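# Drive the last cover screw home, then rack the screwdriver

## Task

Of the four screws in the cover, three are already fully seated, each flagged by an orange paint dab next to its hole. Take the hex screwdriver from its rack and, working from above and turning clockwise, drive the remaining screw until its head is level in depth with the other three. Only depth won by turning counts; pushing or knocking it lower does not. Afterwards, stand the screwdriver back upright in the rack, release it completely so the hand neither grips it even lightly nor bears much of its weight, and move the hand away. Nothing may be knocked off the table.

## Robot and tools

Robot: one arm carrying a five-finger right hand. Every command drives a single hand point, which moves rigidly with the palm. It sits 0.05 m in front of the palm, where the index pad meets the thumb tip in a pinch. Its own axes: +z runs along the straightened fingers, +y points out of the palm, +x runs across the palm away from the thumb. Straight fingers extend 0.06-0.07 m past the point along +z. Across the palm the hand extends 0.08 m on the little-finger side; on the thumb side 0.02 m if the thumb is turned in front of the palm, otherwise up to 0.09 m. A wrist bracket on the little-finger side sticks out 0.03 m beyond the point along +y and 0.11 m across the palm, and it can collide.

Scene frame: origin on the table top under the arm base, +z up, +y to the left when facing along +x. Result lines report the hand point position in metres and orientation as quaternion wxyz, plus velocities in m/s and rad/s, all in this frame. The printed position can be slightly off, more so at long reach.

The row: 14 numbers, each in [-1, 1], in this order: dx, dy, dz, rx, ry, rz, little, ring, middle, index, thumb_bend, thumb_turn, force_limit, speed. The first six are an offset, not a pose, expressed in the hand point's own axes. They count from the hand point pose in the most recent result that shows it; before any such result, and for later calls inside the same reply, they count from where the robot is when the action begins. 1.0 equals 0.6 m of travel or 180 degrees of turn; rx, ry, rz form one rotation vector. All zeros therefore drive back to that reference pose and is not a pause. The next six are absolute finger targets: +1 open/straight, -1 curled shut; thumb_turn +1 places the thumb beside the palm, -1 in front of it opposite the fingers. A pinch is roughly index -0.22, thumb_bend -0.75, thumb_turn -0.57. force_limit maps -1..+1 linearly to about 0..10 N fingertip force (0..15 N for the two thumb motors) at which a closing motor halts; it does not limit opening. speed maps -1..+1 to near zero..full, full being 0.6 s for a whole finger stroke; use -0.9 or lower for a gentle closing.

Tools:
- execute_actions: actions is a list holding at most one item. {"rows": [...], "steps": n} plays 1-15 rows, one per 1/30 s control step (steps up to 15, default 15; the last row repeats to fill). Every row counts from the same reference pose, not from the row before. {"steps": n} alone (up to 300) waits, counted from the previous result, so reply time is included. An empty list just returns the state. Optional "pictures" true/false.
- move: target is one 14-number row as above; the hand point follows a straight path toward it in 0.5-10 s (paths cut off at 10 s). speed is m/s, 0.002-0.5, default 0.25; rotation is capped at twice that in rad/s. stop_force, 9-40 N, ends the path once the wrist sensor feels that much extra push against the motion for two steps, then backs off two steps and holds; only reliable on slow moves without rotation, and refused in the first 0.2 s. Omit it when moving away from a surface. Finger numbers are sent at the start.
- wait: seconds 0-10, nothing new sent.
- zoom_image: camera cam_high, cam_low or cam_wrist; region [x0, y0, x1, y1] in pixels, at most 504x504.
- show_instructions: shows the reference image pages.
- finished_scene: scene number; irreversible, grades the scene.

Motion facts: each step the commanded pose is clipped to within 100 mm and 16 degrees of the measured pose, and motion trails commands by about 0.17 s. Position wins over orientation if both cannot be met. Far targets may need several calls; check the reported pose and send the remainder.

Reading results: HELD marks steps where the clearance check withheld part of a row; "pose unreachable" says that check altered or blocked the command. "Hand target" gives the pose the controller is heading for. The move line gives the ending (done, off_target, moving, held, fault, contact) and limits (paced = clipped, held = some steps blocked, after which the arm may surge). hand_measured, hand_stopped_by (moving, target, force, stalled, fault) and hand_load_n list the six motors in row order; load is positive when the finger is pushed open, and near-zero loads mean a lost grip. A motor runs only when its target changes by 0.01 or more, then locks; re-sending identical numbers keeps a grip, a more-open target loosens. Wrist force/torque lines are in hand axes, pointing from a pressed surface into the arm, with offset up to 4 N, noise up to 2.4 N, saturation near 50 N.

Grasp: with thumb turned in front, the whole hand wraps objects 0.035-0.08 m across; turn the thumb before arriving.

Avoid: the arm is stiff, so targets even slightly beyond a firm contact can fault. Contact torque beyond joint limits (141 N m for shoulder and elbow joints, 26.3 N m for wrist joints, held weight included) or any outside force of 150 N stops the arm for 10 s. Holding loads heats motors: warning at 70 °C, brake stop at 85 °C. Do not drop, slam or hard-push things, and do not let anything fall off the table. Loose objects may occasionally be nudged by an outside disturbance.

Each tool is called after "Emit:" as name([rows], argument=value, ...), one row to a line, values as JSON.

## Session

Emit:
execute_actions(actions=[])

Scene clock: 0.00 s of 13600.00 s.
end_effector_position=(+0.3290, +0.2863, +0.1252) hand_measured=(+1.000, +1.000, +1.000, +1.000, +1.000, +1.000) hand_load_n=(+0.0, +0.0, +0.0, +0.0, +0.0, +0.0) hand_stopped_by=(target, target, target, target, target, target) hand_force_limit=0.00 hand_speed=-0.80 end_effector_quat_wxyz=(-0.108, +0.679, -0.706, -0.170) end_effector_velocity=(-0.000, -0.000, -0.000) end_effector_angular_velocity=(+0.000, +0.001, -0.000)
Joint positions: [ 0.074 -1.103  1.703  1.028  1.167 -3.051]
Joint velocities: [-0.     0.001  0.001 -0.    -0.    -0.   ]
Wrist force (N, on the end effector, along its own x y z axes, offset not removed): no reading
Wrist torque (N m, same axes, about the end effector's origin, offset not removed): no reading
Hand target: +0.329, +0.286, +0.125; -0.108, +0.679, -0.706, -0.170
camera_calibration (this result's frames):
cam_wrist: T_world_to_cam=[[-0.974441, 0.186771, 0.124823, 0.262703], [0.208629, 0.546381, 0.811136, -0.324426], [0.0832953, 0.816446, -0.571382, -0.0644964], [0, 0, 0, 1]] pos_world=[0.329046, 0.180853, 0.19351]

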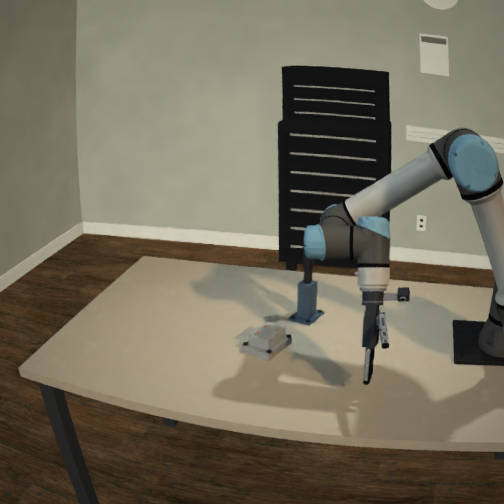

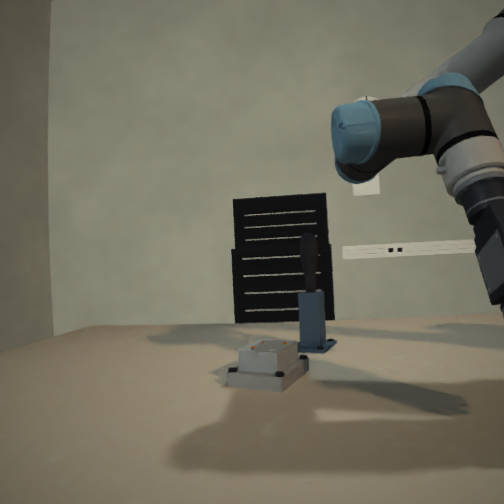

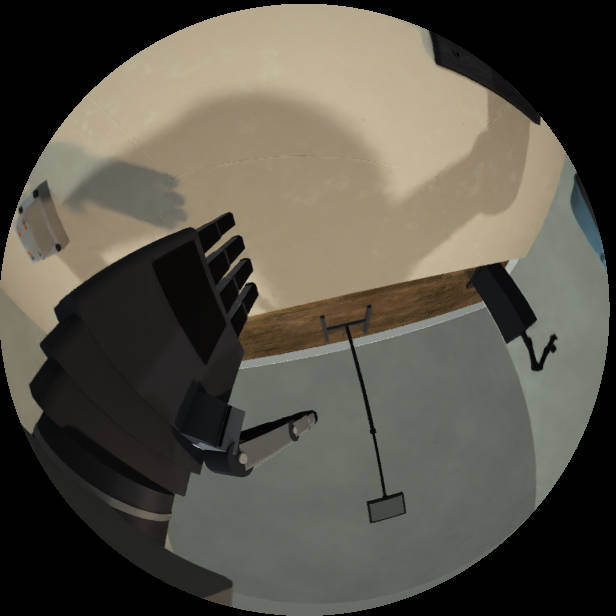

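Emit:
move(target=[-0.16,0.039,-0.383,0,0,0,1,1,1,1,1,-1,1,0.5], speed=0.3)

Emit:
move(target=[0.158,-0.059,0,0,0,-0.529,1,1,1,1,1,-1,1,0.5], speed=0.4)

Scene clock: 6.97 s of 13600.00 s.
end_effector_position=(+0.3289, +0.2865, +0.3750) hand_measured=(+1.000, +1.000, +1.000, +1.000, +1.000, -1.000) hand_load_n=(+0.0, +0.0, +0.0, +0.0, +0.0, +0.0) hand_stopped_by=(target, target, target, target, target, target) hand_force_limit=1.00 hand_speed=0.50 end_effector_quat_wxyz=(-0.108, +0.679, -0.706, -0.170) end_effector_velocity=(+0.000, -0.000, +0.002) end_effector_angular_velocity=(-0.002, +0.000, +0.001)
Joint positions: [ 0.073 -1.278  1.276  1.631  1.167 -3.051]
Joint velocities: [ 0.001  0.002 -0.009  0.007  0.002 -0.   ]
Wrist force (N, on the end effector, along its own x y z axes, offset not removed): [1.1 1.6 0.9]
Wrist torque (N m, same axes, about the end effector's origin, offset not removed): [0.22 -0.21 0.09]
Hand target: +0.329, +0.287, +0.375; -0.108, +0.679, -0.706, -0.170
Off the commanded pose: 0.000 m, 0 deg.
After step 90, 2.37 s passed at rest.
move: done
camera_calibration (this result's frames):
cam_wrist: T_world_to_cam=[[-0.974425, 0.186933, 0.124709, 0.231335], [0.208614, 0.546241, 0.811234, -0.52719], [0.0835251, 0.816503, -0.571268, 0.0779552], [0, 0, 0, 1]] pos_world=[0.328886, 0.181078, 0.443358]

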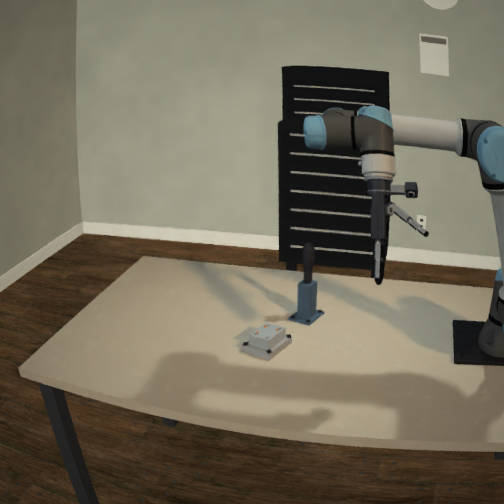

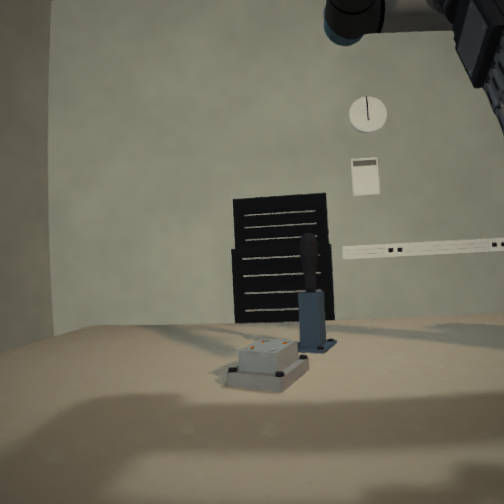

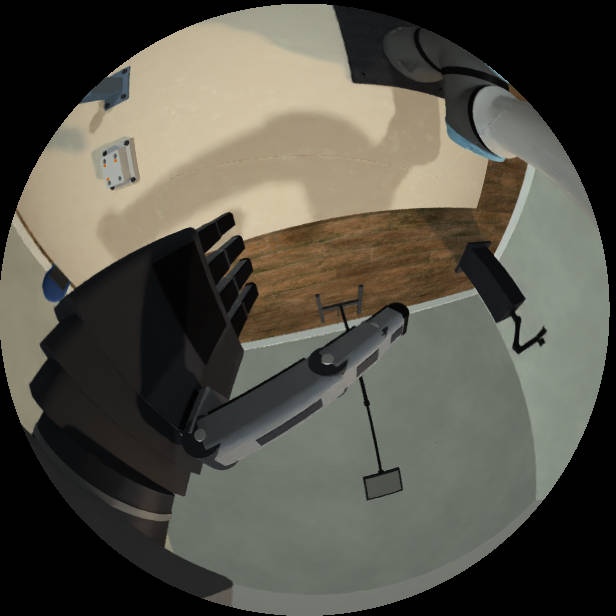

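Scene clock: 9.73 s of 13600.00 s.
end_effector_position=(+0.3589, +0.1986, +0.3353) hand_measured=(+1.000, +1.000, +1.000, +1.000, +1.000, -1.000) hand_load_n=(+0.0, +0.0, +0.0, +0.0, +0.0, +0.0) hand_stopped_by=(target, target, target, target, target, target) hand_force_limit=1.00 hand_speed=0.50 end_effector_quat_wxyz=(-0.199, +0.979, +0.024, -0.035) end_effector_velocity=(+0.000, -0.001, -0.000) end_effector_angular_velocity=(+0.004, -0.005, +0.014)
Joint positions: [ 0.071 -1.278  1.277  1.63   1.167 -4.714]
Joint velocities: [-0.002 -0.002  0.004  0.001 -0.002 -0.018]
Wrist force (N, on the end effector, along its own x y z axes, offset not removed): [-0.1 1.0 0.8]
Wrist torque (N m, same axes, about the end effector's origin, offset not removed): [0.17 -0.07 0.01]
Hand target: +0.359, +0.198, +0.335; -0.199, +0.979, +0.025, -0.035
Off the commanded pose: 0.000 m, 0 deg.
move: done
camera_calibration (this result's frames):
cam_wrist: T_world_to_cam=[[-0.135187, -0.903757, -0.406138, 0.37535], [-0.785028, -0.152395, 0.600422, 0.112864], [-0.604529, 0.399999, -0.688873, 0.493718], [0, 0, 0, 1]] pos_world=[0.43781, 0.158938, 0.424787]

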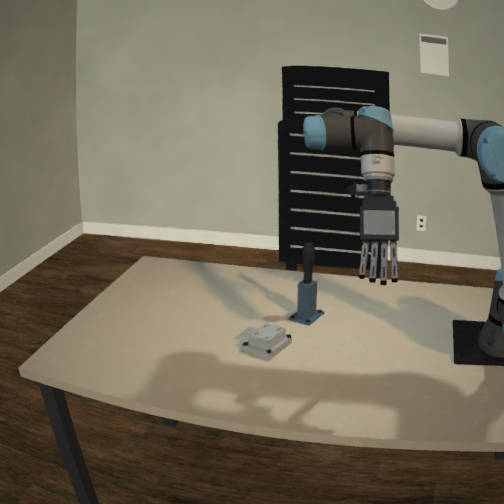

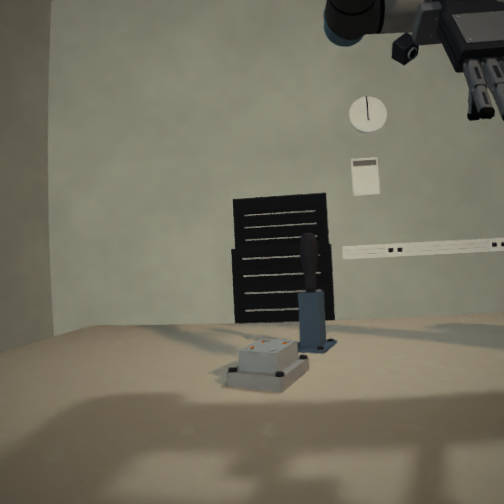

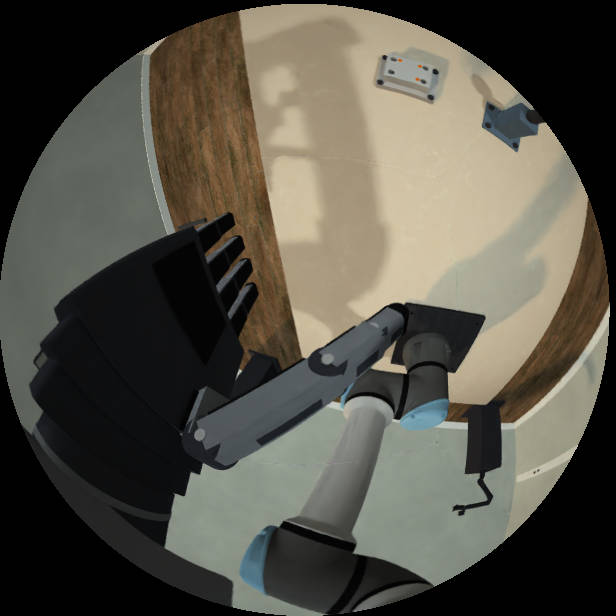

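Emit:
move(target=[0,-0.171,0.0065,0.127,0,0,1,1,1,1,1,-1,1,0.5], speed=0.3)

Emit:
move(target=[0,-0.171,0.0065,0.127,0,0,1,1,1,1,1,-1,1,0.5], speed=0.3)

Scene clock: 12.47 s of 13600.00 s.
end_effector_position=(+0.3551, +0.2941, +0.3718) hand_measured=(+1.000, +1.000, +1.000, +1.000, +1.000, -1.000) hand_load_n=(+0.0, +0.0, +0.0, +0.0, +0.0, +0.0) hand_stopped_by=(target, target, target, target, target, target) hand_force_limit=1.00 hand_speed=0.50 end_effector_quat_wxyz=(-0.388, +0.921, +0.017, -0.039) end_effector_velocity=(-0.000, +0.002, +0.001) end_effector_angular_velocity=(+0.009, +0.002, -0.001)
Joint positions: [ 0.072 -1.278  1.276  1.63   0.77  -4.712]
Joint velocities: [ 0.001  0.001  0.001 -0.002 -0.009  0.002]
Wrist force (N, on the end effector, along its own x y z axes, offset not removed): [0.3 1.9 2.0]
Wrist torque (N m, same axes, about the end effector's origin, offset not removed): [0.23 -0.01 0.14]
Hand target: +0.355, +0.294, +0.372; -0.389, +0.920, +0.017, -0.039
Off the commanded pose: 0.000 m, 0 deg.
move: done
camera_calibration (this result's frames):
cam_wrist: T_world_to_cam=[[-0.167662, -0.674165, -0.719299, 0.536427], [-0.777047, -0.358651, 0.517269, 0.191286], [-0.606702, 0.645655, -0.463726, 0.323071], [0, 0, 0, 1]] pos_world=[0.434584, 0.221652, 0.436722]

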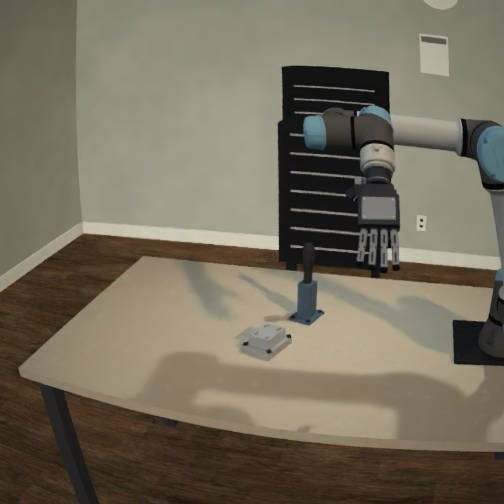

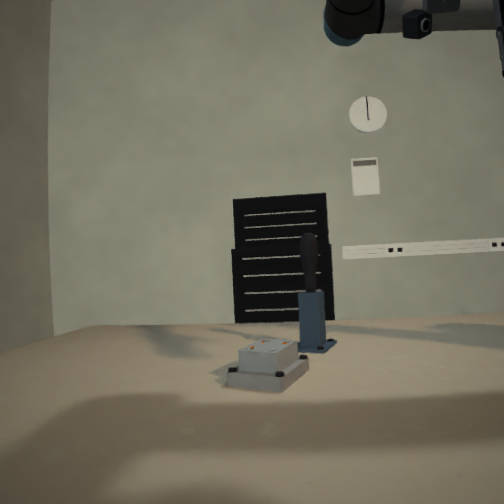

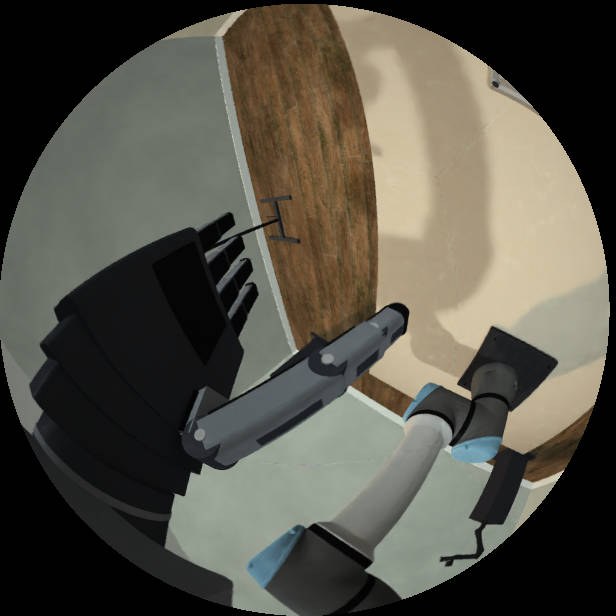

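Scene clock: 13.80 s of 13600.00 s.
end_effector_position=(+0.3545, +0.3682, +0.4423) hand_measured=(+1.000, +1.000, +1.000, +1.000, +1.000, -1.000) hand_load_n=(+0.0, +0.0, +0.0, +0.0, +0.0, +0.0) hand_stopped_by=(target, target, target, target, target, target) hand_force_limit=1.00 hand_speed=0.50 end_effector_quat_wxyz=(-0.562, +0.826, +0.009, -0.042) end_effector_velocity=(+0.000, +0.002, +0.001) end_effector_angular_velocity=(+0.007, -0.000, -0.001)
Joint positions: [ 0.073 -1.277  1.274  1.63   0.372 -4.71 ]
Joint velocities: [ 0.003  0.001 -0.003 -0.007 -0.007  0.008]
Wrist force (N, on the end effector, along its own x y z axes, offset not removed): [-1.1 2.0 1.0]
Wrist torque (N m, same axes, about the end effector's origin, offset not removed): [0.38 0.13 0.01]
Hand target: +0.355, +0.369, +0.443; -0.563, +0.825, +0.009, -0.042
Off the commanded pose: 0.000 m, 0 deg.
move: done
camera_calibration (this result's frames):
cam_wrist: T_world_to_cam=[[-0.199999, -0.340873, -0.918589, 0.613934], [-0.776233, -0.516967, 0.360842, 0.308133], [-0.597882, 0.785207, -0.161204, 0.119278], [0, 0, 0, 1]] pos_world=[0.433283, 0.27491, 0.471994]

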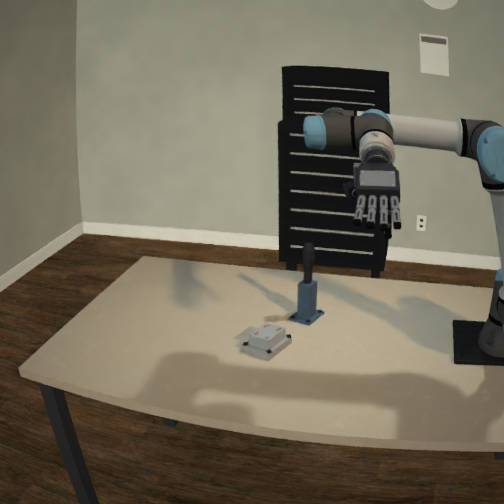

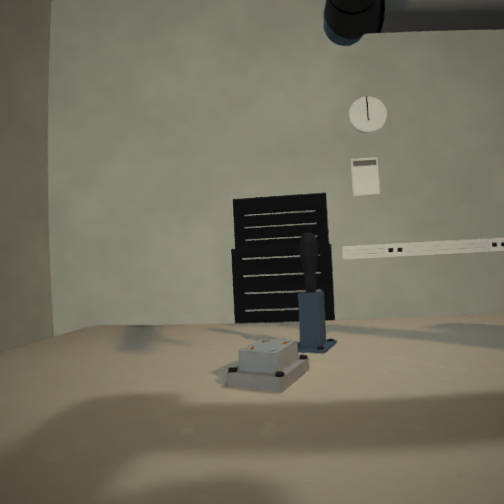

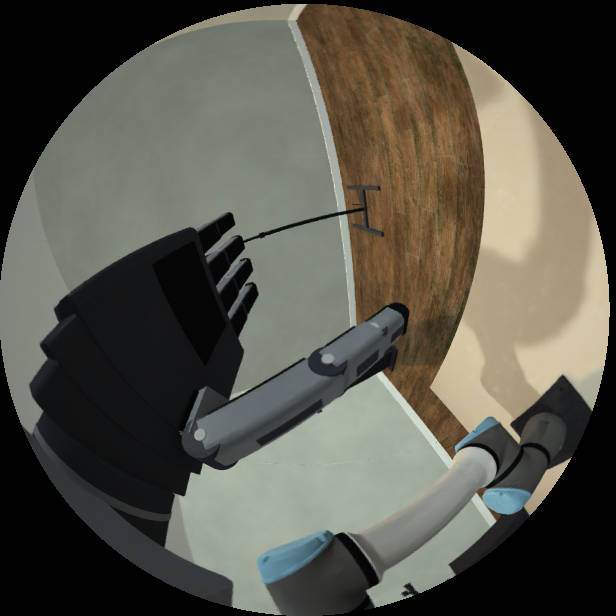

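Clean wrist‑2 motion. Continuing through the singularity.

Emit:
move(target=[0,-0.171,0.0065,0.127,0,0,1,1,1,1,1,-1,1,0.5], speed=0.2)

Emit:
move(target=[0,-0.171,0.0065,0.127,0,0,1,1,1,1,1,-1,1,0.5], speed=0.3)

Emit:
move(target=[0,-0.171,0.0065,0.127,0,0,1,1,1,1,1,-1,1,0.5], speed=0.3)

Scene clock: 16.30 s of 13600.00 s.
end_effector_position=(+0.3574, +0.4094, +0.5360) hand_measured=(+1.000, +1.000, +1.000, +1.000, +1.000, -1.000) hand_load_n=(+0.0, +0.0, +0.0, +0.0, +0.0, +0.0) hand_stopped_by=(target, target, target, target, target, target) hand_force_limit=1.00 hand_speed=0.50 end_effector_quat_wxyz=(+0.714, -0.698, -0.000, +0.043) end_effector_velocity=(+0.000, +0.001, +0.002) end_effector_angular_velocity=(+0.009, +0.001, +0.001)
Joint positions: [ 0.074 -1.279  1.295  1.69  -0.026 -4.79 ]
Joint velocities: [ 0.002  0.003 -0.005 -0.008 -0.009  0.011]
Wrist force (N, on the end effector, along its own x y z axes, offset not removed): [1.1 0.8 1.5]
Wrist torque (N m, same axes, about the end effector's origin, offset not removed): [0.19 -0.17 0.11]
Hand target: +0.357, +0.410, +0.536; +0.715, -0.698, -0.000, +0.043
Off the commanded pose: 0.000 m, 0 deg.
move: done
camera_calibration (this result's frames):
cam_wrist: T_world_to_cam=[[-0.227163, 0.0440986, -0.972858, 0.595807], [-0.783289, -0.601865, 0.155617, 0.445125], [-0.578667, 0.797379, 0.171264, -0.0862792], [0, 0, 0, 1]] pos_world=[0.43408, 0.310428, 0.525143]

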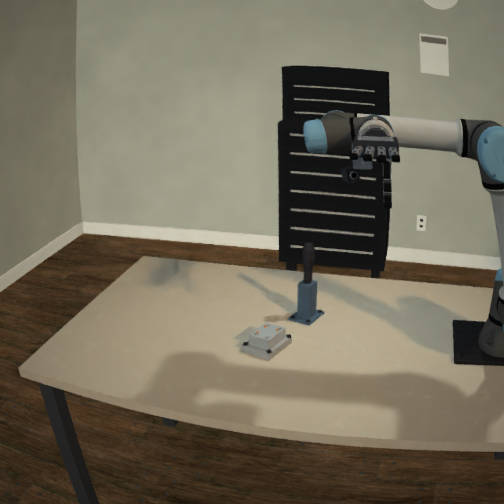

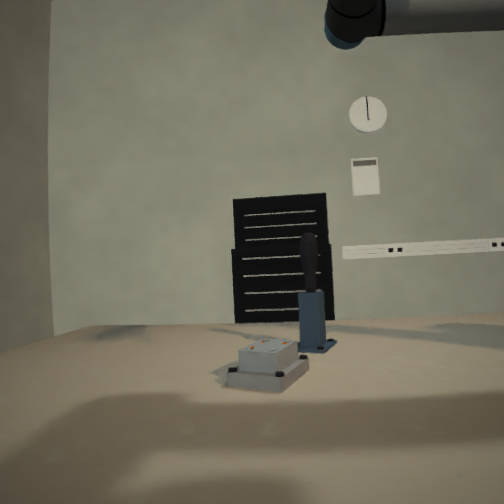

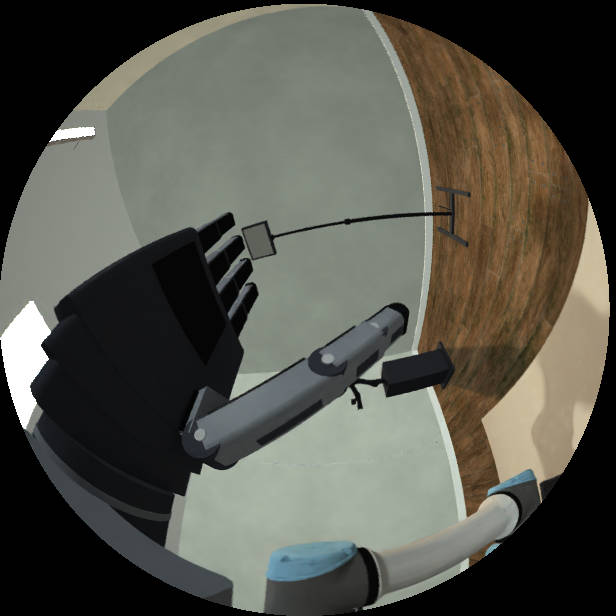

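Scene clock: 17.63 s of 13600.00 s.
end_effector_position=(+0.3632, +0.4110, +0.6382) hand_measured=(+1.000, +1.000, +1.000, +1.000, +1.000, -1.000) hand_load_n=(+0.0, +0.0, +0.0, +0.0, +0.0, +0.0) hand_stopped_by=(target, target, target, target, target, target) hand_force_limit=1.00 hand_speed=0.50 end_effector_quat_wxyz=(+0.838, -0.543, +0.008, +0.042) end_effector_velocity=(+0.000, +0.001, +0.003) end_effector_angular_velocity=(+0.010, +0.001, +0.000)
Joint positions: [ 0.074 -1.278  1.273  1.637 -0.424 -4.716]
Joint velocities: [ 0.004  0.003 -0.002  0.007 -0.01  -0.007]
Wrist force (N, on the end effector, along its own x y z axes, offset not removed): [-0.3 2.7 1.8]
Wrist torque (N m, same axes, about the end effector's origin, offset not removed): [0.37 0.00 0.16]
Hand target: +0.363, +0.411, +0.639; +0.839, -0.543, +0.008, +0.042
Off the commanded pose: 0.000 m, 0 deg.
move: done
camera_calibration (this result's frames):
cam_wrist: T_world_to_cam=[[-0.244592, 0.420546, -0.873679, 0.484752], [-0.796263, -0.601283, -0.0665092, 0.580951], [-0.553299, 0.679411, 0.481934, -0.260696], [0, 0, 0, 1]] pos_world=[0.436913, 0.322575, 0.587795]

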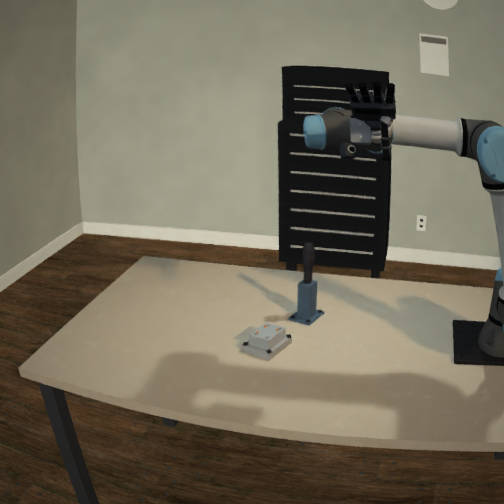

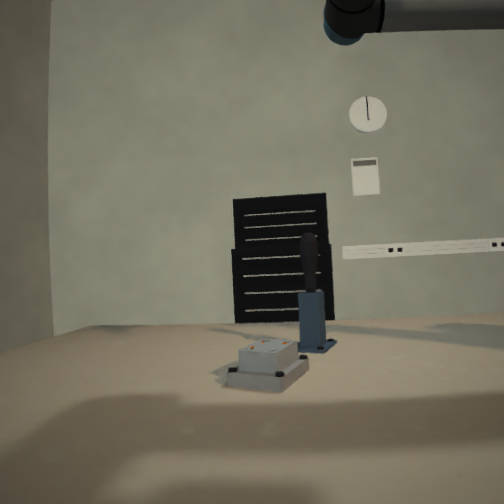

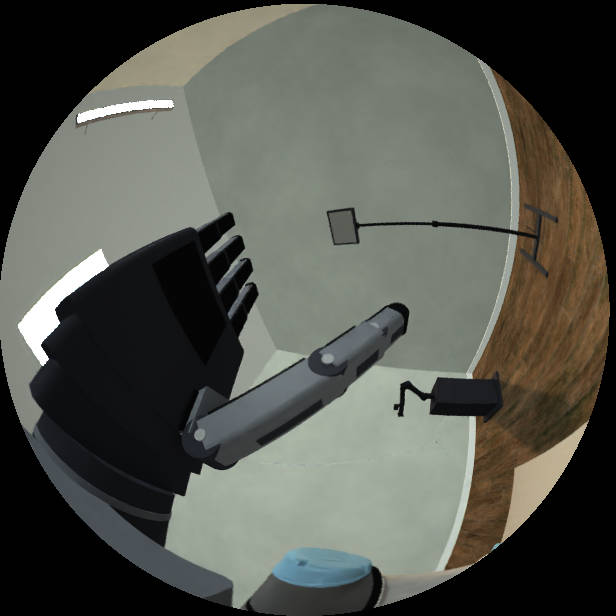

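Scene clock: 18.97 s of 13600.00 s.
end_effector_position=(+0.3710, +0.3729, +0.7329) hand_measured=(+1.000, +1.000, +1.000, +1.000, +1.000, -1.000) hand_load_n=(+0.0, +0.0, +0.0, +0.0, +0.0, +0.0) hand_stopped_by=(target, target, target, target, target, target) hand_force_limit=1.00 hand_speed=0.50 end_effector_quat_wxyz=(+0.929, -0.367, +0.016, +0.040) end_effector_velocity=(+0.001, -0.000, +0.002) end_effector_angular_velocity=(+0.009, +0.001, -0.001)
Joint positions: [ 0.073 -1.278  1.27   1.637 -0.822 -4.714]
Joint velocities: [ 0.002  0.001 -0.002  0.004 -0.009 -0.003]
Wrist force (N, on the end effector, along its own x y z axes, offset not removed): [-0.3 1.6 2.3]
Wrist torque (N m, same axes, about the end effector's origin, offset not removed): [0.18 0.03 0.04]
Hand target: +0.371, +0.373, +0.733; +0.929, -0.366, +0.016, +0.040
Off the commanded pose: 0.000 m, 0 deg.
move: done
camera_calibration (this result's frames):
cam_wrist: T_world_to_cam=[[-0.249805, 0.729691, -0.636513, 0.298247], [-0.813544, -0.51465, -0.270706, 0.694361], [-0.525113, 0.450207, 0.722198, -0.377189], [0, 0, 0, 1]] pos_world=[0.44133, 0.309538, 0.650211]

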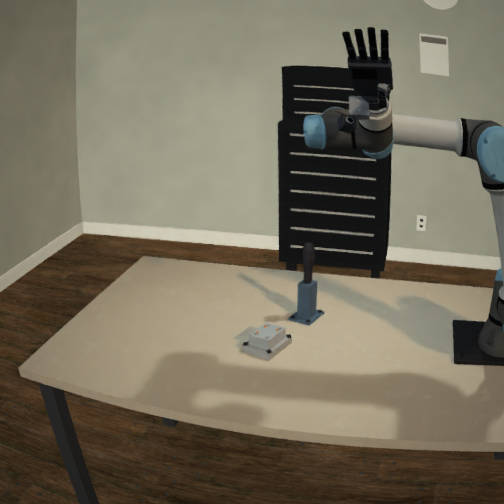

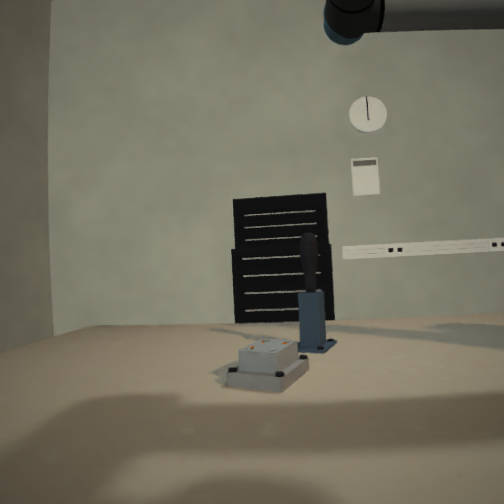

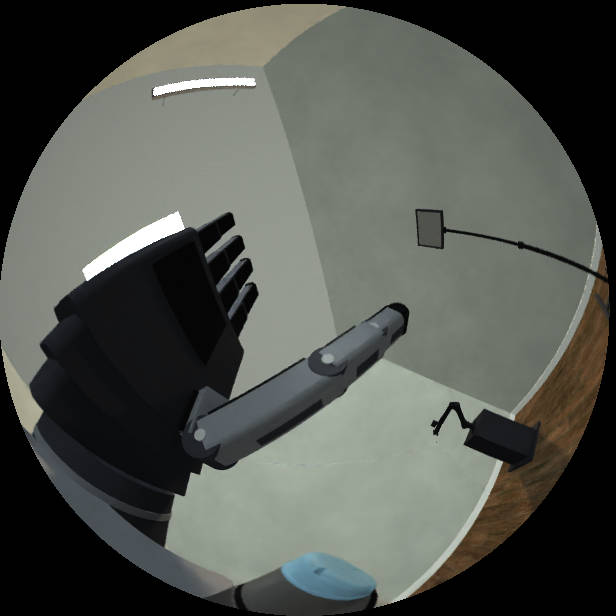

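Emit:
move(target=[0.25,-0.172,-0.969,0.183,0.513,0.225,1,1,1,1,1,-1,1,0.5], speed=0.25)

Scene clock: 25.03 s of 13600.00 s.
end_effector_position=(+0.5288, -0.0906, +0.3702) hand_measured=(+1.000, +1.000, +1.000, +1.000, +1.000, -1.000) hand_load_n=(+0.0, +0.0, +0.0, +0.0, +0.0, +0.0) hand_stopped_by=(target, target, target, target, target, target) hand_force_limit=1.00 hand_speed=0.50 end_effector_quat_wxyz=(+0.627, -0.013, +0.777, +0.047) end_effector_velocity=(+0.001, -0.002, -0.001) end_effector_angular_velocity=(-0.001, +0.016, -0.001)
Joint positions: [-0.95  -1.538  2.417  2.666 -0.556 -5.001]
Joint velocities: [ 0.002 -0.011 -0.004  0.042 -0.008 -0.022]
Wrist force (N, on the end effector, along its own x y z axes, offset not removed): [-0.5 1.4 0.7]
Wrist torque (N m, same axes, about the end effector's origin, offset not removed): [0.19 0.04 0.06]
Hand target: +0.529, -0.091, +0.370; +0.627, -0.013, +0.778, +0.047
Off the commanded pose: 0.001 m, 0 deg.
move: done
camera_calibration (this result's frames):
cam_wrist: T_world_to_cam=[[-0.0092076, 0.977278, 0.211761, 0.0262043], [-0.350476, -0.201491, 0.914641, -0.169349], [0.936526, -0.0657957, 0.344368, -0.503513], [0, 0, 0, 1]] pos_world=[0.412442, -0.0928601, 0.322738]

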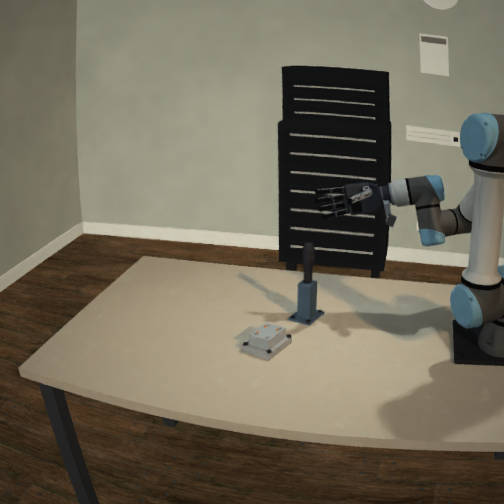

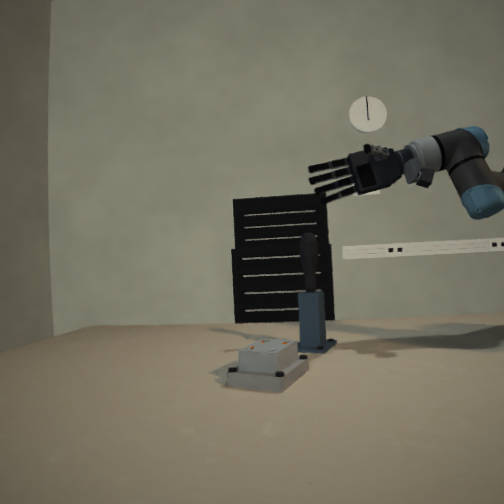

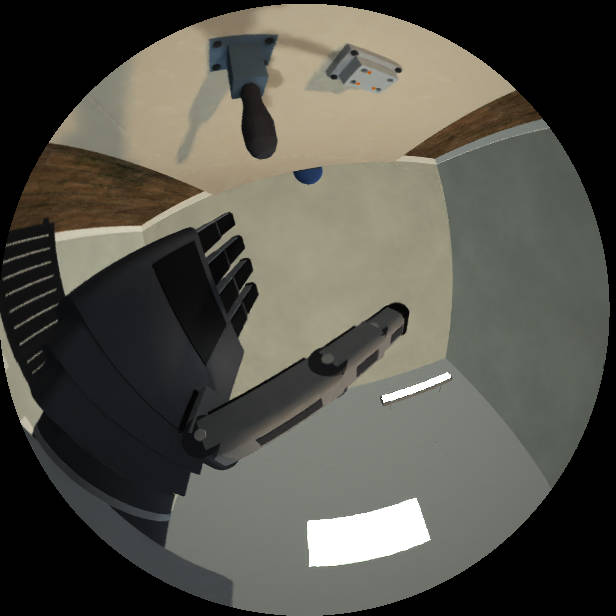

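Emit:
move(target=[0.206,0.008,0,0,0,0,1,1,1,1,1,-1,1,0.5], speed=0.15)

Scene clock: 27.33 s of 13600.00 s.
end_effector_position=(+0.5022, -0.0809, +0.2501) hand_measured=(+1.000, +1.000, +1.000, +1.000, +1.000, -1.000) hand_load_n=(+0.0, +0.0, +0.0, +0.0, +0.0, +0.0) hand_stopped_by=(target, target, target, target, target, target) hand_force_limit=1.00 hand_speed=0.50 end_effector_quat_wxyz=(+0.627, -0.013, +0.778, +0.047) end_effector_velocity=(-0.001, +0.001, -0.003) end_effector_angular_velocity=(+0.003, -0.010, -0.002)
Joint positions: [-1.009 -1.172  2.578  2.185 -0.503 -5.052]
Joint velocities: [-0.001  0.03  -0.    -0.05   0.004  0.019]
Wrist force (N, on the end effector, along its own x y z axes, offset not removed): [0.1 3.0 0.7]
Wrist torque (N m, same axes, about the end effector's origin, offset not removed): [0.45 -0.08 0.11]
Hand target: +0.502, -0.081, +0.250; +0.627, -0.013, +0.777, +0.047
Off the commanded pose: 0.000 m, 0 deg.
move: done
camera_calibration (this result's frames):
cam_wrist: T_world_to_cam=[[-0.00935582, 0.977303, 0.211639, 0.0420738], [-0.34878, -0.201546, 0.915277, -0.0678426], [0.937158, -0.0652523, 0.34275, -0.436477], [0, 0, 0, 1]] pos_world=[0.385779, -0.0832733, 0.202792]

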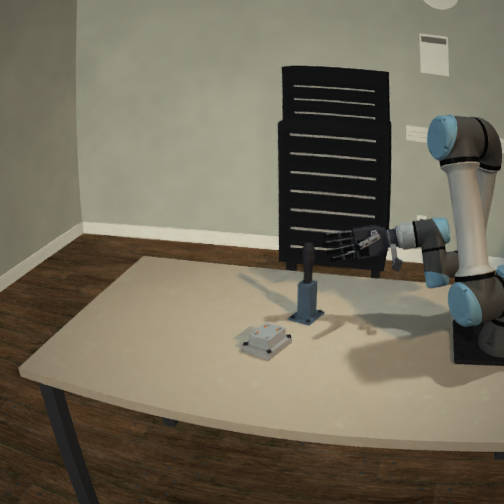

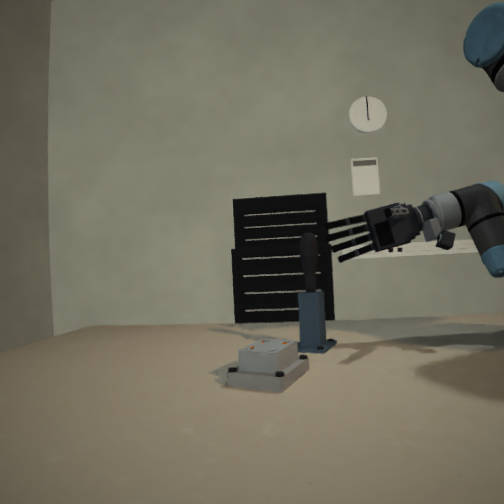

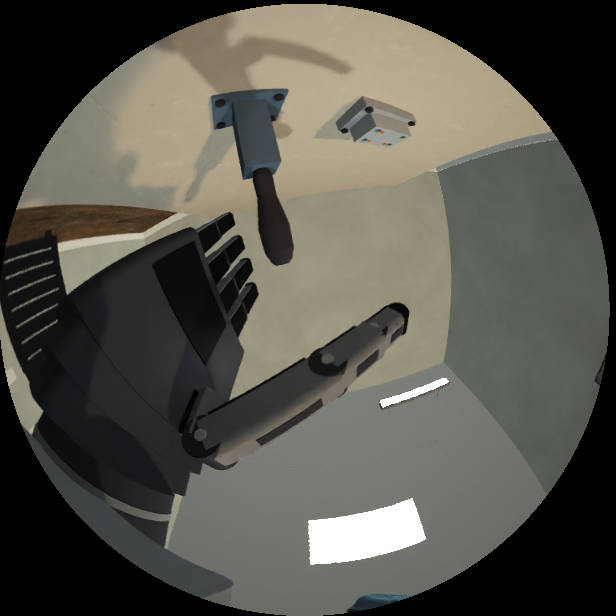

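Emit:
move(target=[0.03,-0.004,0.24,0,0,0,1,1,1,1,1,-1,1,0.5], speed=0.07, stop_force=12)

Scene clock: 30.77 s of 13600.00 s.
end_effector_position=(+0.6384, -0.0696, +0.2024) hand_measured=(+1.000, +1.000, +1.000, +1.000, +1.000, -1.000) hand_load_n=(+0.0, +0.0, +0.0, +0.0, +0.0, +0.0) hand_stopped_by=(target, target, target, target, target, target) hand_force_limit=1.00 hand_speed=0.50 end_effector_quat_wxyz=(+0.627, -0.013, +0.778, +0.047) end_effector_velocity=(+0.003, +0.000, -0.001) end_effector_angular_velocity=(-0.000, -0.000, -0.001)
Joint positions: [-0.679 -0.889  2.195  2.127 -0.811 -4.856]
Joint velocities: [ 0.004  0.004 -0.007  0.002 -0.005  0.002]
Wrist force (N, on the end effector, along its own x y z axes, offset not removed): [-1.2 -4.0 -0.5]
Wrist torque (N m, same axes, about the end effector's origin, offset not removed): [0.24 0.09 -0.12]
Hand target: +0.639, -0.070, +0.202; +0.627, -0.013, +0.778, +0.047
Off the commanded pose: 0.000 m, 0 deg.
move: done
camera_calibration (this result's frames):
cam_wrist: T_world_to_cam=[[-0.00940288, 0.977262, 0.211827, 0.0423281], [-0.3492, -0.201709, 0.915081, 0.0258984], [0.937001, -0.0653657, 0.343157, -0.547067], [0, 0, 0, 1]] pos_world=[0.522044, -0.071901, 0.155064]

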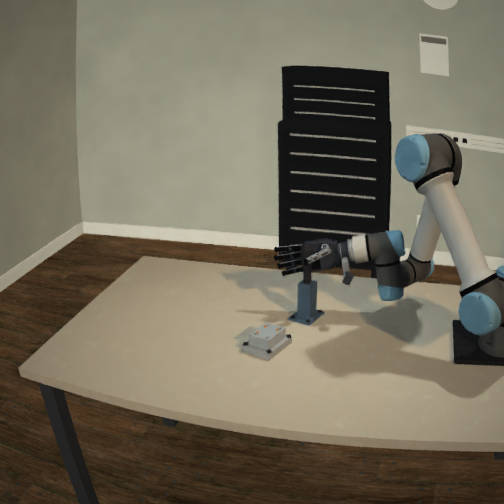

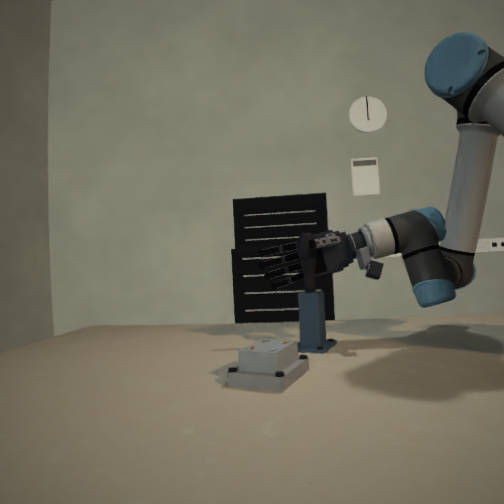

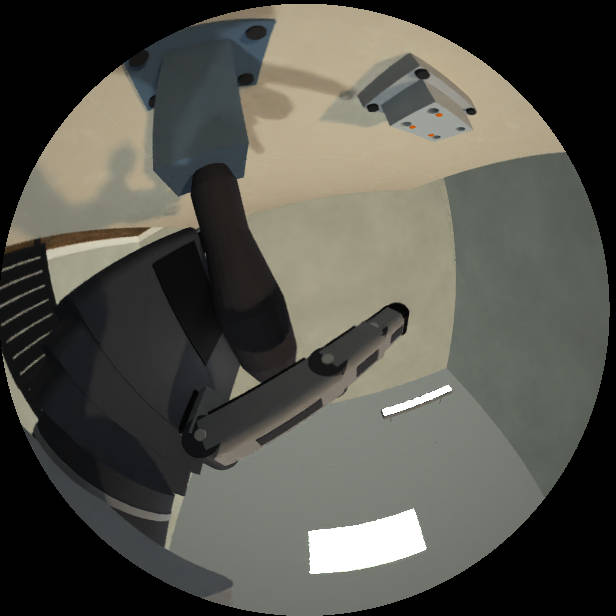

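Emit:
move(target=[0,0.004,0.01,0,0,0,-1,-1,-0.9,-1,-0.6,-1,1,0.2], speed=0.02)

Emit:
move(target=[-0.194,0.015,-0.045,0,0,0,-1,-1,-0.9,-1,-0.6,-1,1,0.2], speed=0.05)

Scene clock: 34.57 s of 13600.00 s.
end_effector_position=(+0.6441, -0.0665, +0.2012) hand_measured=(-0.954, -0.838, -0.588, -0.844, -0.040, -1.000) hand_load_n=(+13.0, +10.5, +8.0, +11.0, +15.0, +2.0) hand_stopped_by=(force, force, force, force, force, target) hand_force_limit=1.00 hand_speed=0.20 end_effector_quat_wxyz=(+0.627, -0.013, +0.778, +0.047) end_effector_velocity=(+0.000, -0.000, -0.000) end_effector_angular_velocity=(-0.000, +0.000, -0.001)
Joint positions: [-0.664 -0.882  2.181  2.13  -0.825 -4.85 ]
Joint velocities: [ 0.    -0.     0.    -0.    -0.001  0.   ]
Wrist force (N, on the end effector, along its own x y z axes, offset not removed): [1.4 -40.1 15.6]
Wrist torque (N m, same axes, about the end effector's origin, offset not removed): [-1.40 -1.19 -1.26]
Hand target: +0.644, -0.067, +0.201; +0.627, -0.013, +0.778, +0.047
Off the commanded pose: 0.000 m, 0 deg.
move: done
camera_calibration (this result's frames):
cam_wrist: T_world_to_cam=[[-0.00965971, 0.977232, 0.211952, 0.0397365], [-0.349023, -0.201926, 0.9151, 0.0294369], [0.937064, -0.0651366, 0.343027, -0.551767], [0, 0, 0, 1]] pos_world=[0.527699, -0.068828, 0.153911]

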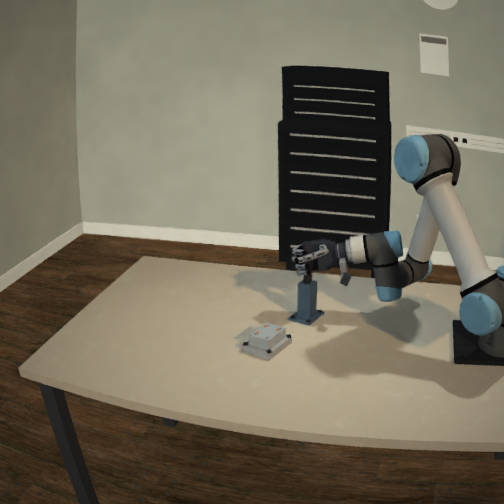

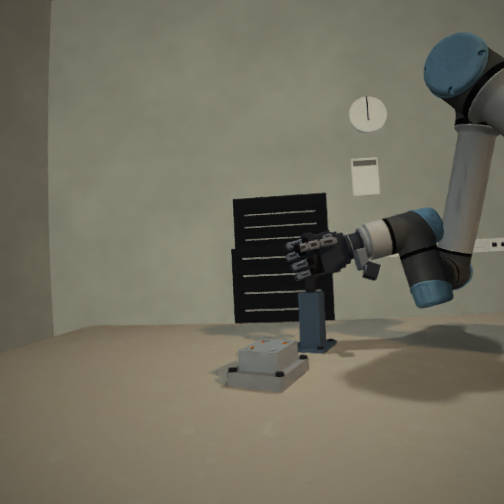

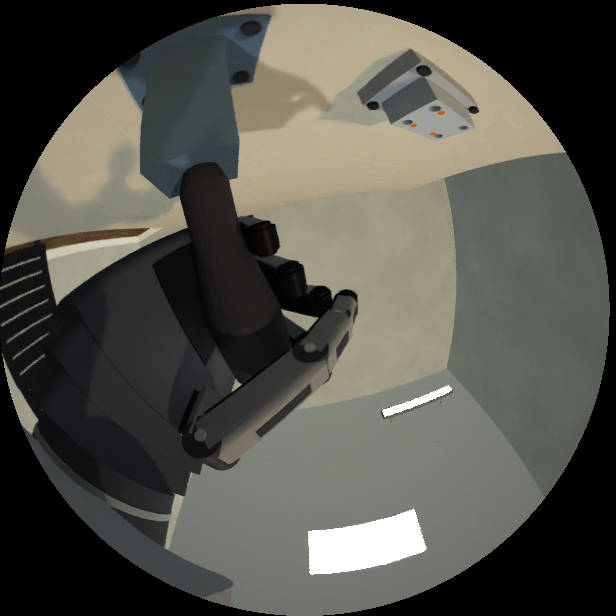

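Scene clock: 37.40 s of 13600.00 s.
end_effector_position=(+0.6420, -0.0645, +0.3207) hand_measured=(-0.954, -0.840, -0.588, -0.846, -0.040, -1.000) hand_load_n=(+1.5, +0.0, +8.0, +0.0, +15.0, +2.0) hand_stopped_by=(force, force, force, force, force, target) hand_force_limit=1.00 hand_speed=0.20 end_effector_quat_wxyz=(+0.627, -0.013, +0.778, +0.047) end_effector_velocity=(+0.000, -0.001, +0.003) end_effector_angular_velocity=(-0.002, +0.001, -0.002)
Joint positions: [-0.664 -1.198  2.18   2.448 -0.825 -4.85 ]
Joint velocities: [-0.    -0.008 -0.001  0.01  -0.002 -0.002]
Wrist force (N, on the end effector, along its own x y z axes, offset not removed): [0.5 2.5 2.1]
Wrist torque (N m, same axes, about the end effector's origin, offset not removed): [0.30 -0.06 -0.01]
Hand target: +0.642, -0.065, +0.321; +0.627, -0.013, +0.778, +0.047
Off the commanded pose: 0.000 m, 0 deg.
move: done
camera_calibration (this result's frames):
cam_wrist: T_world_to_cam=[[-0.00964209, 0.977212, 0.212048, 0.0124237], [-0.349123, -0.202003, 0.915045, -0.080178], [0.937027, -0.065208, 0.343115, -0.59067], [0, 0, 0, 1]] pos_world=[0.525602, -0.0668532, 0.2734]

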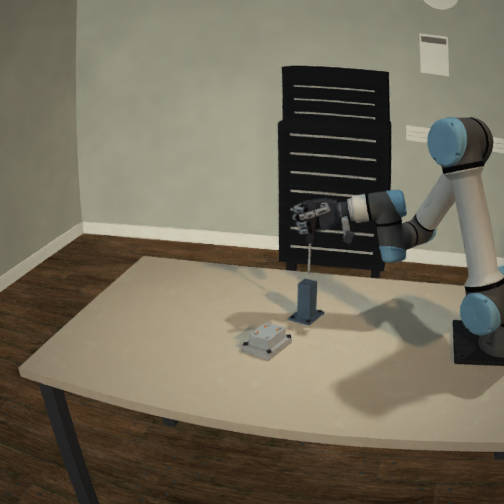

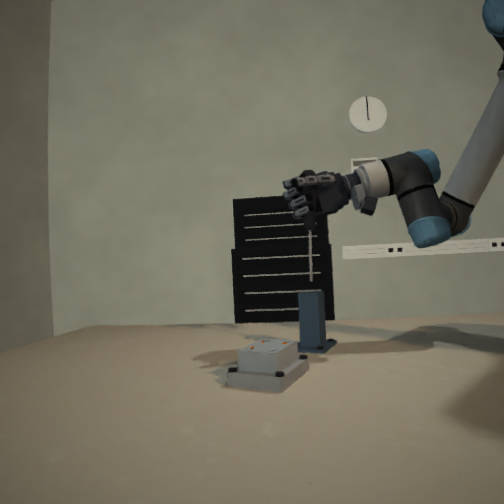

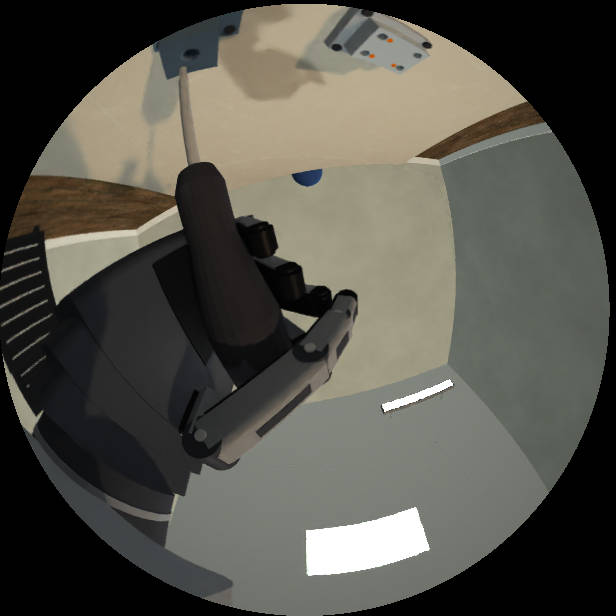

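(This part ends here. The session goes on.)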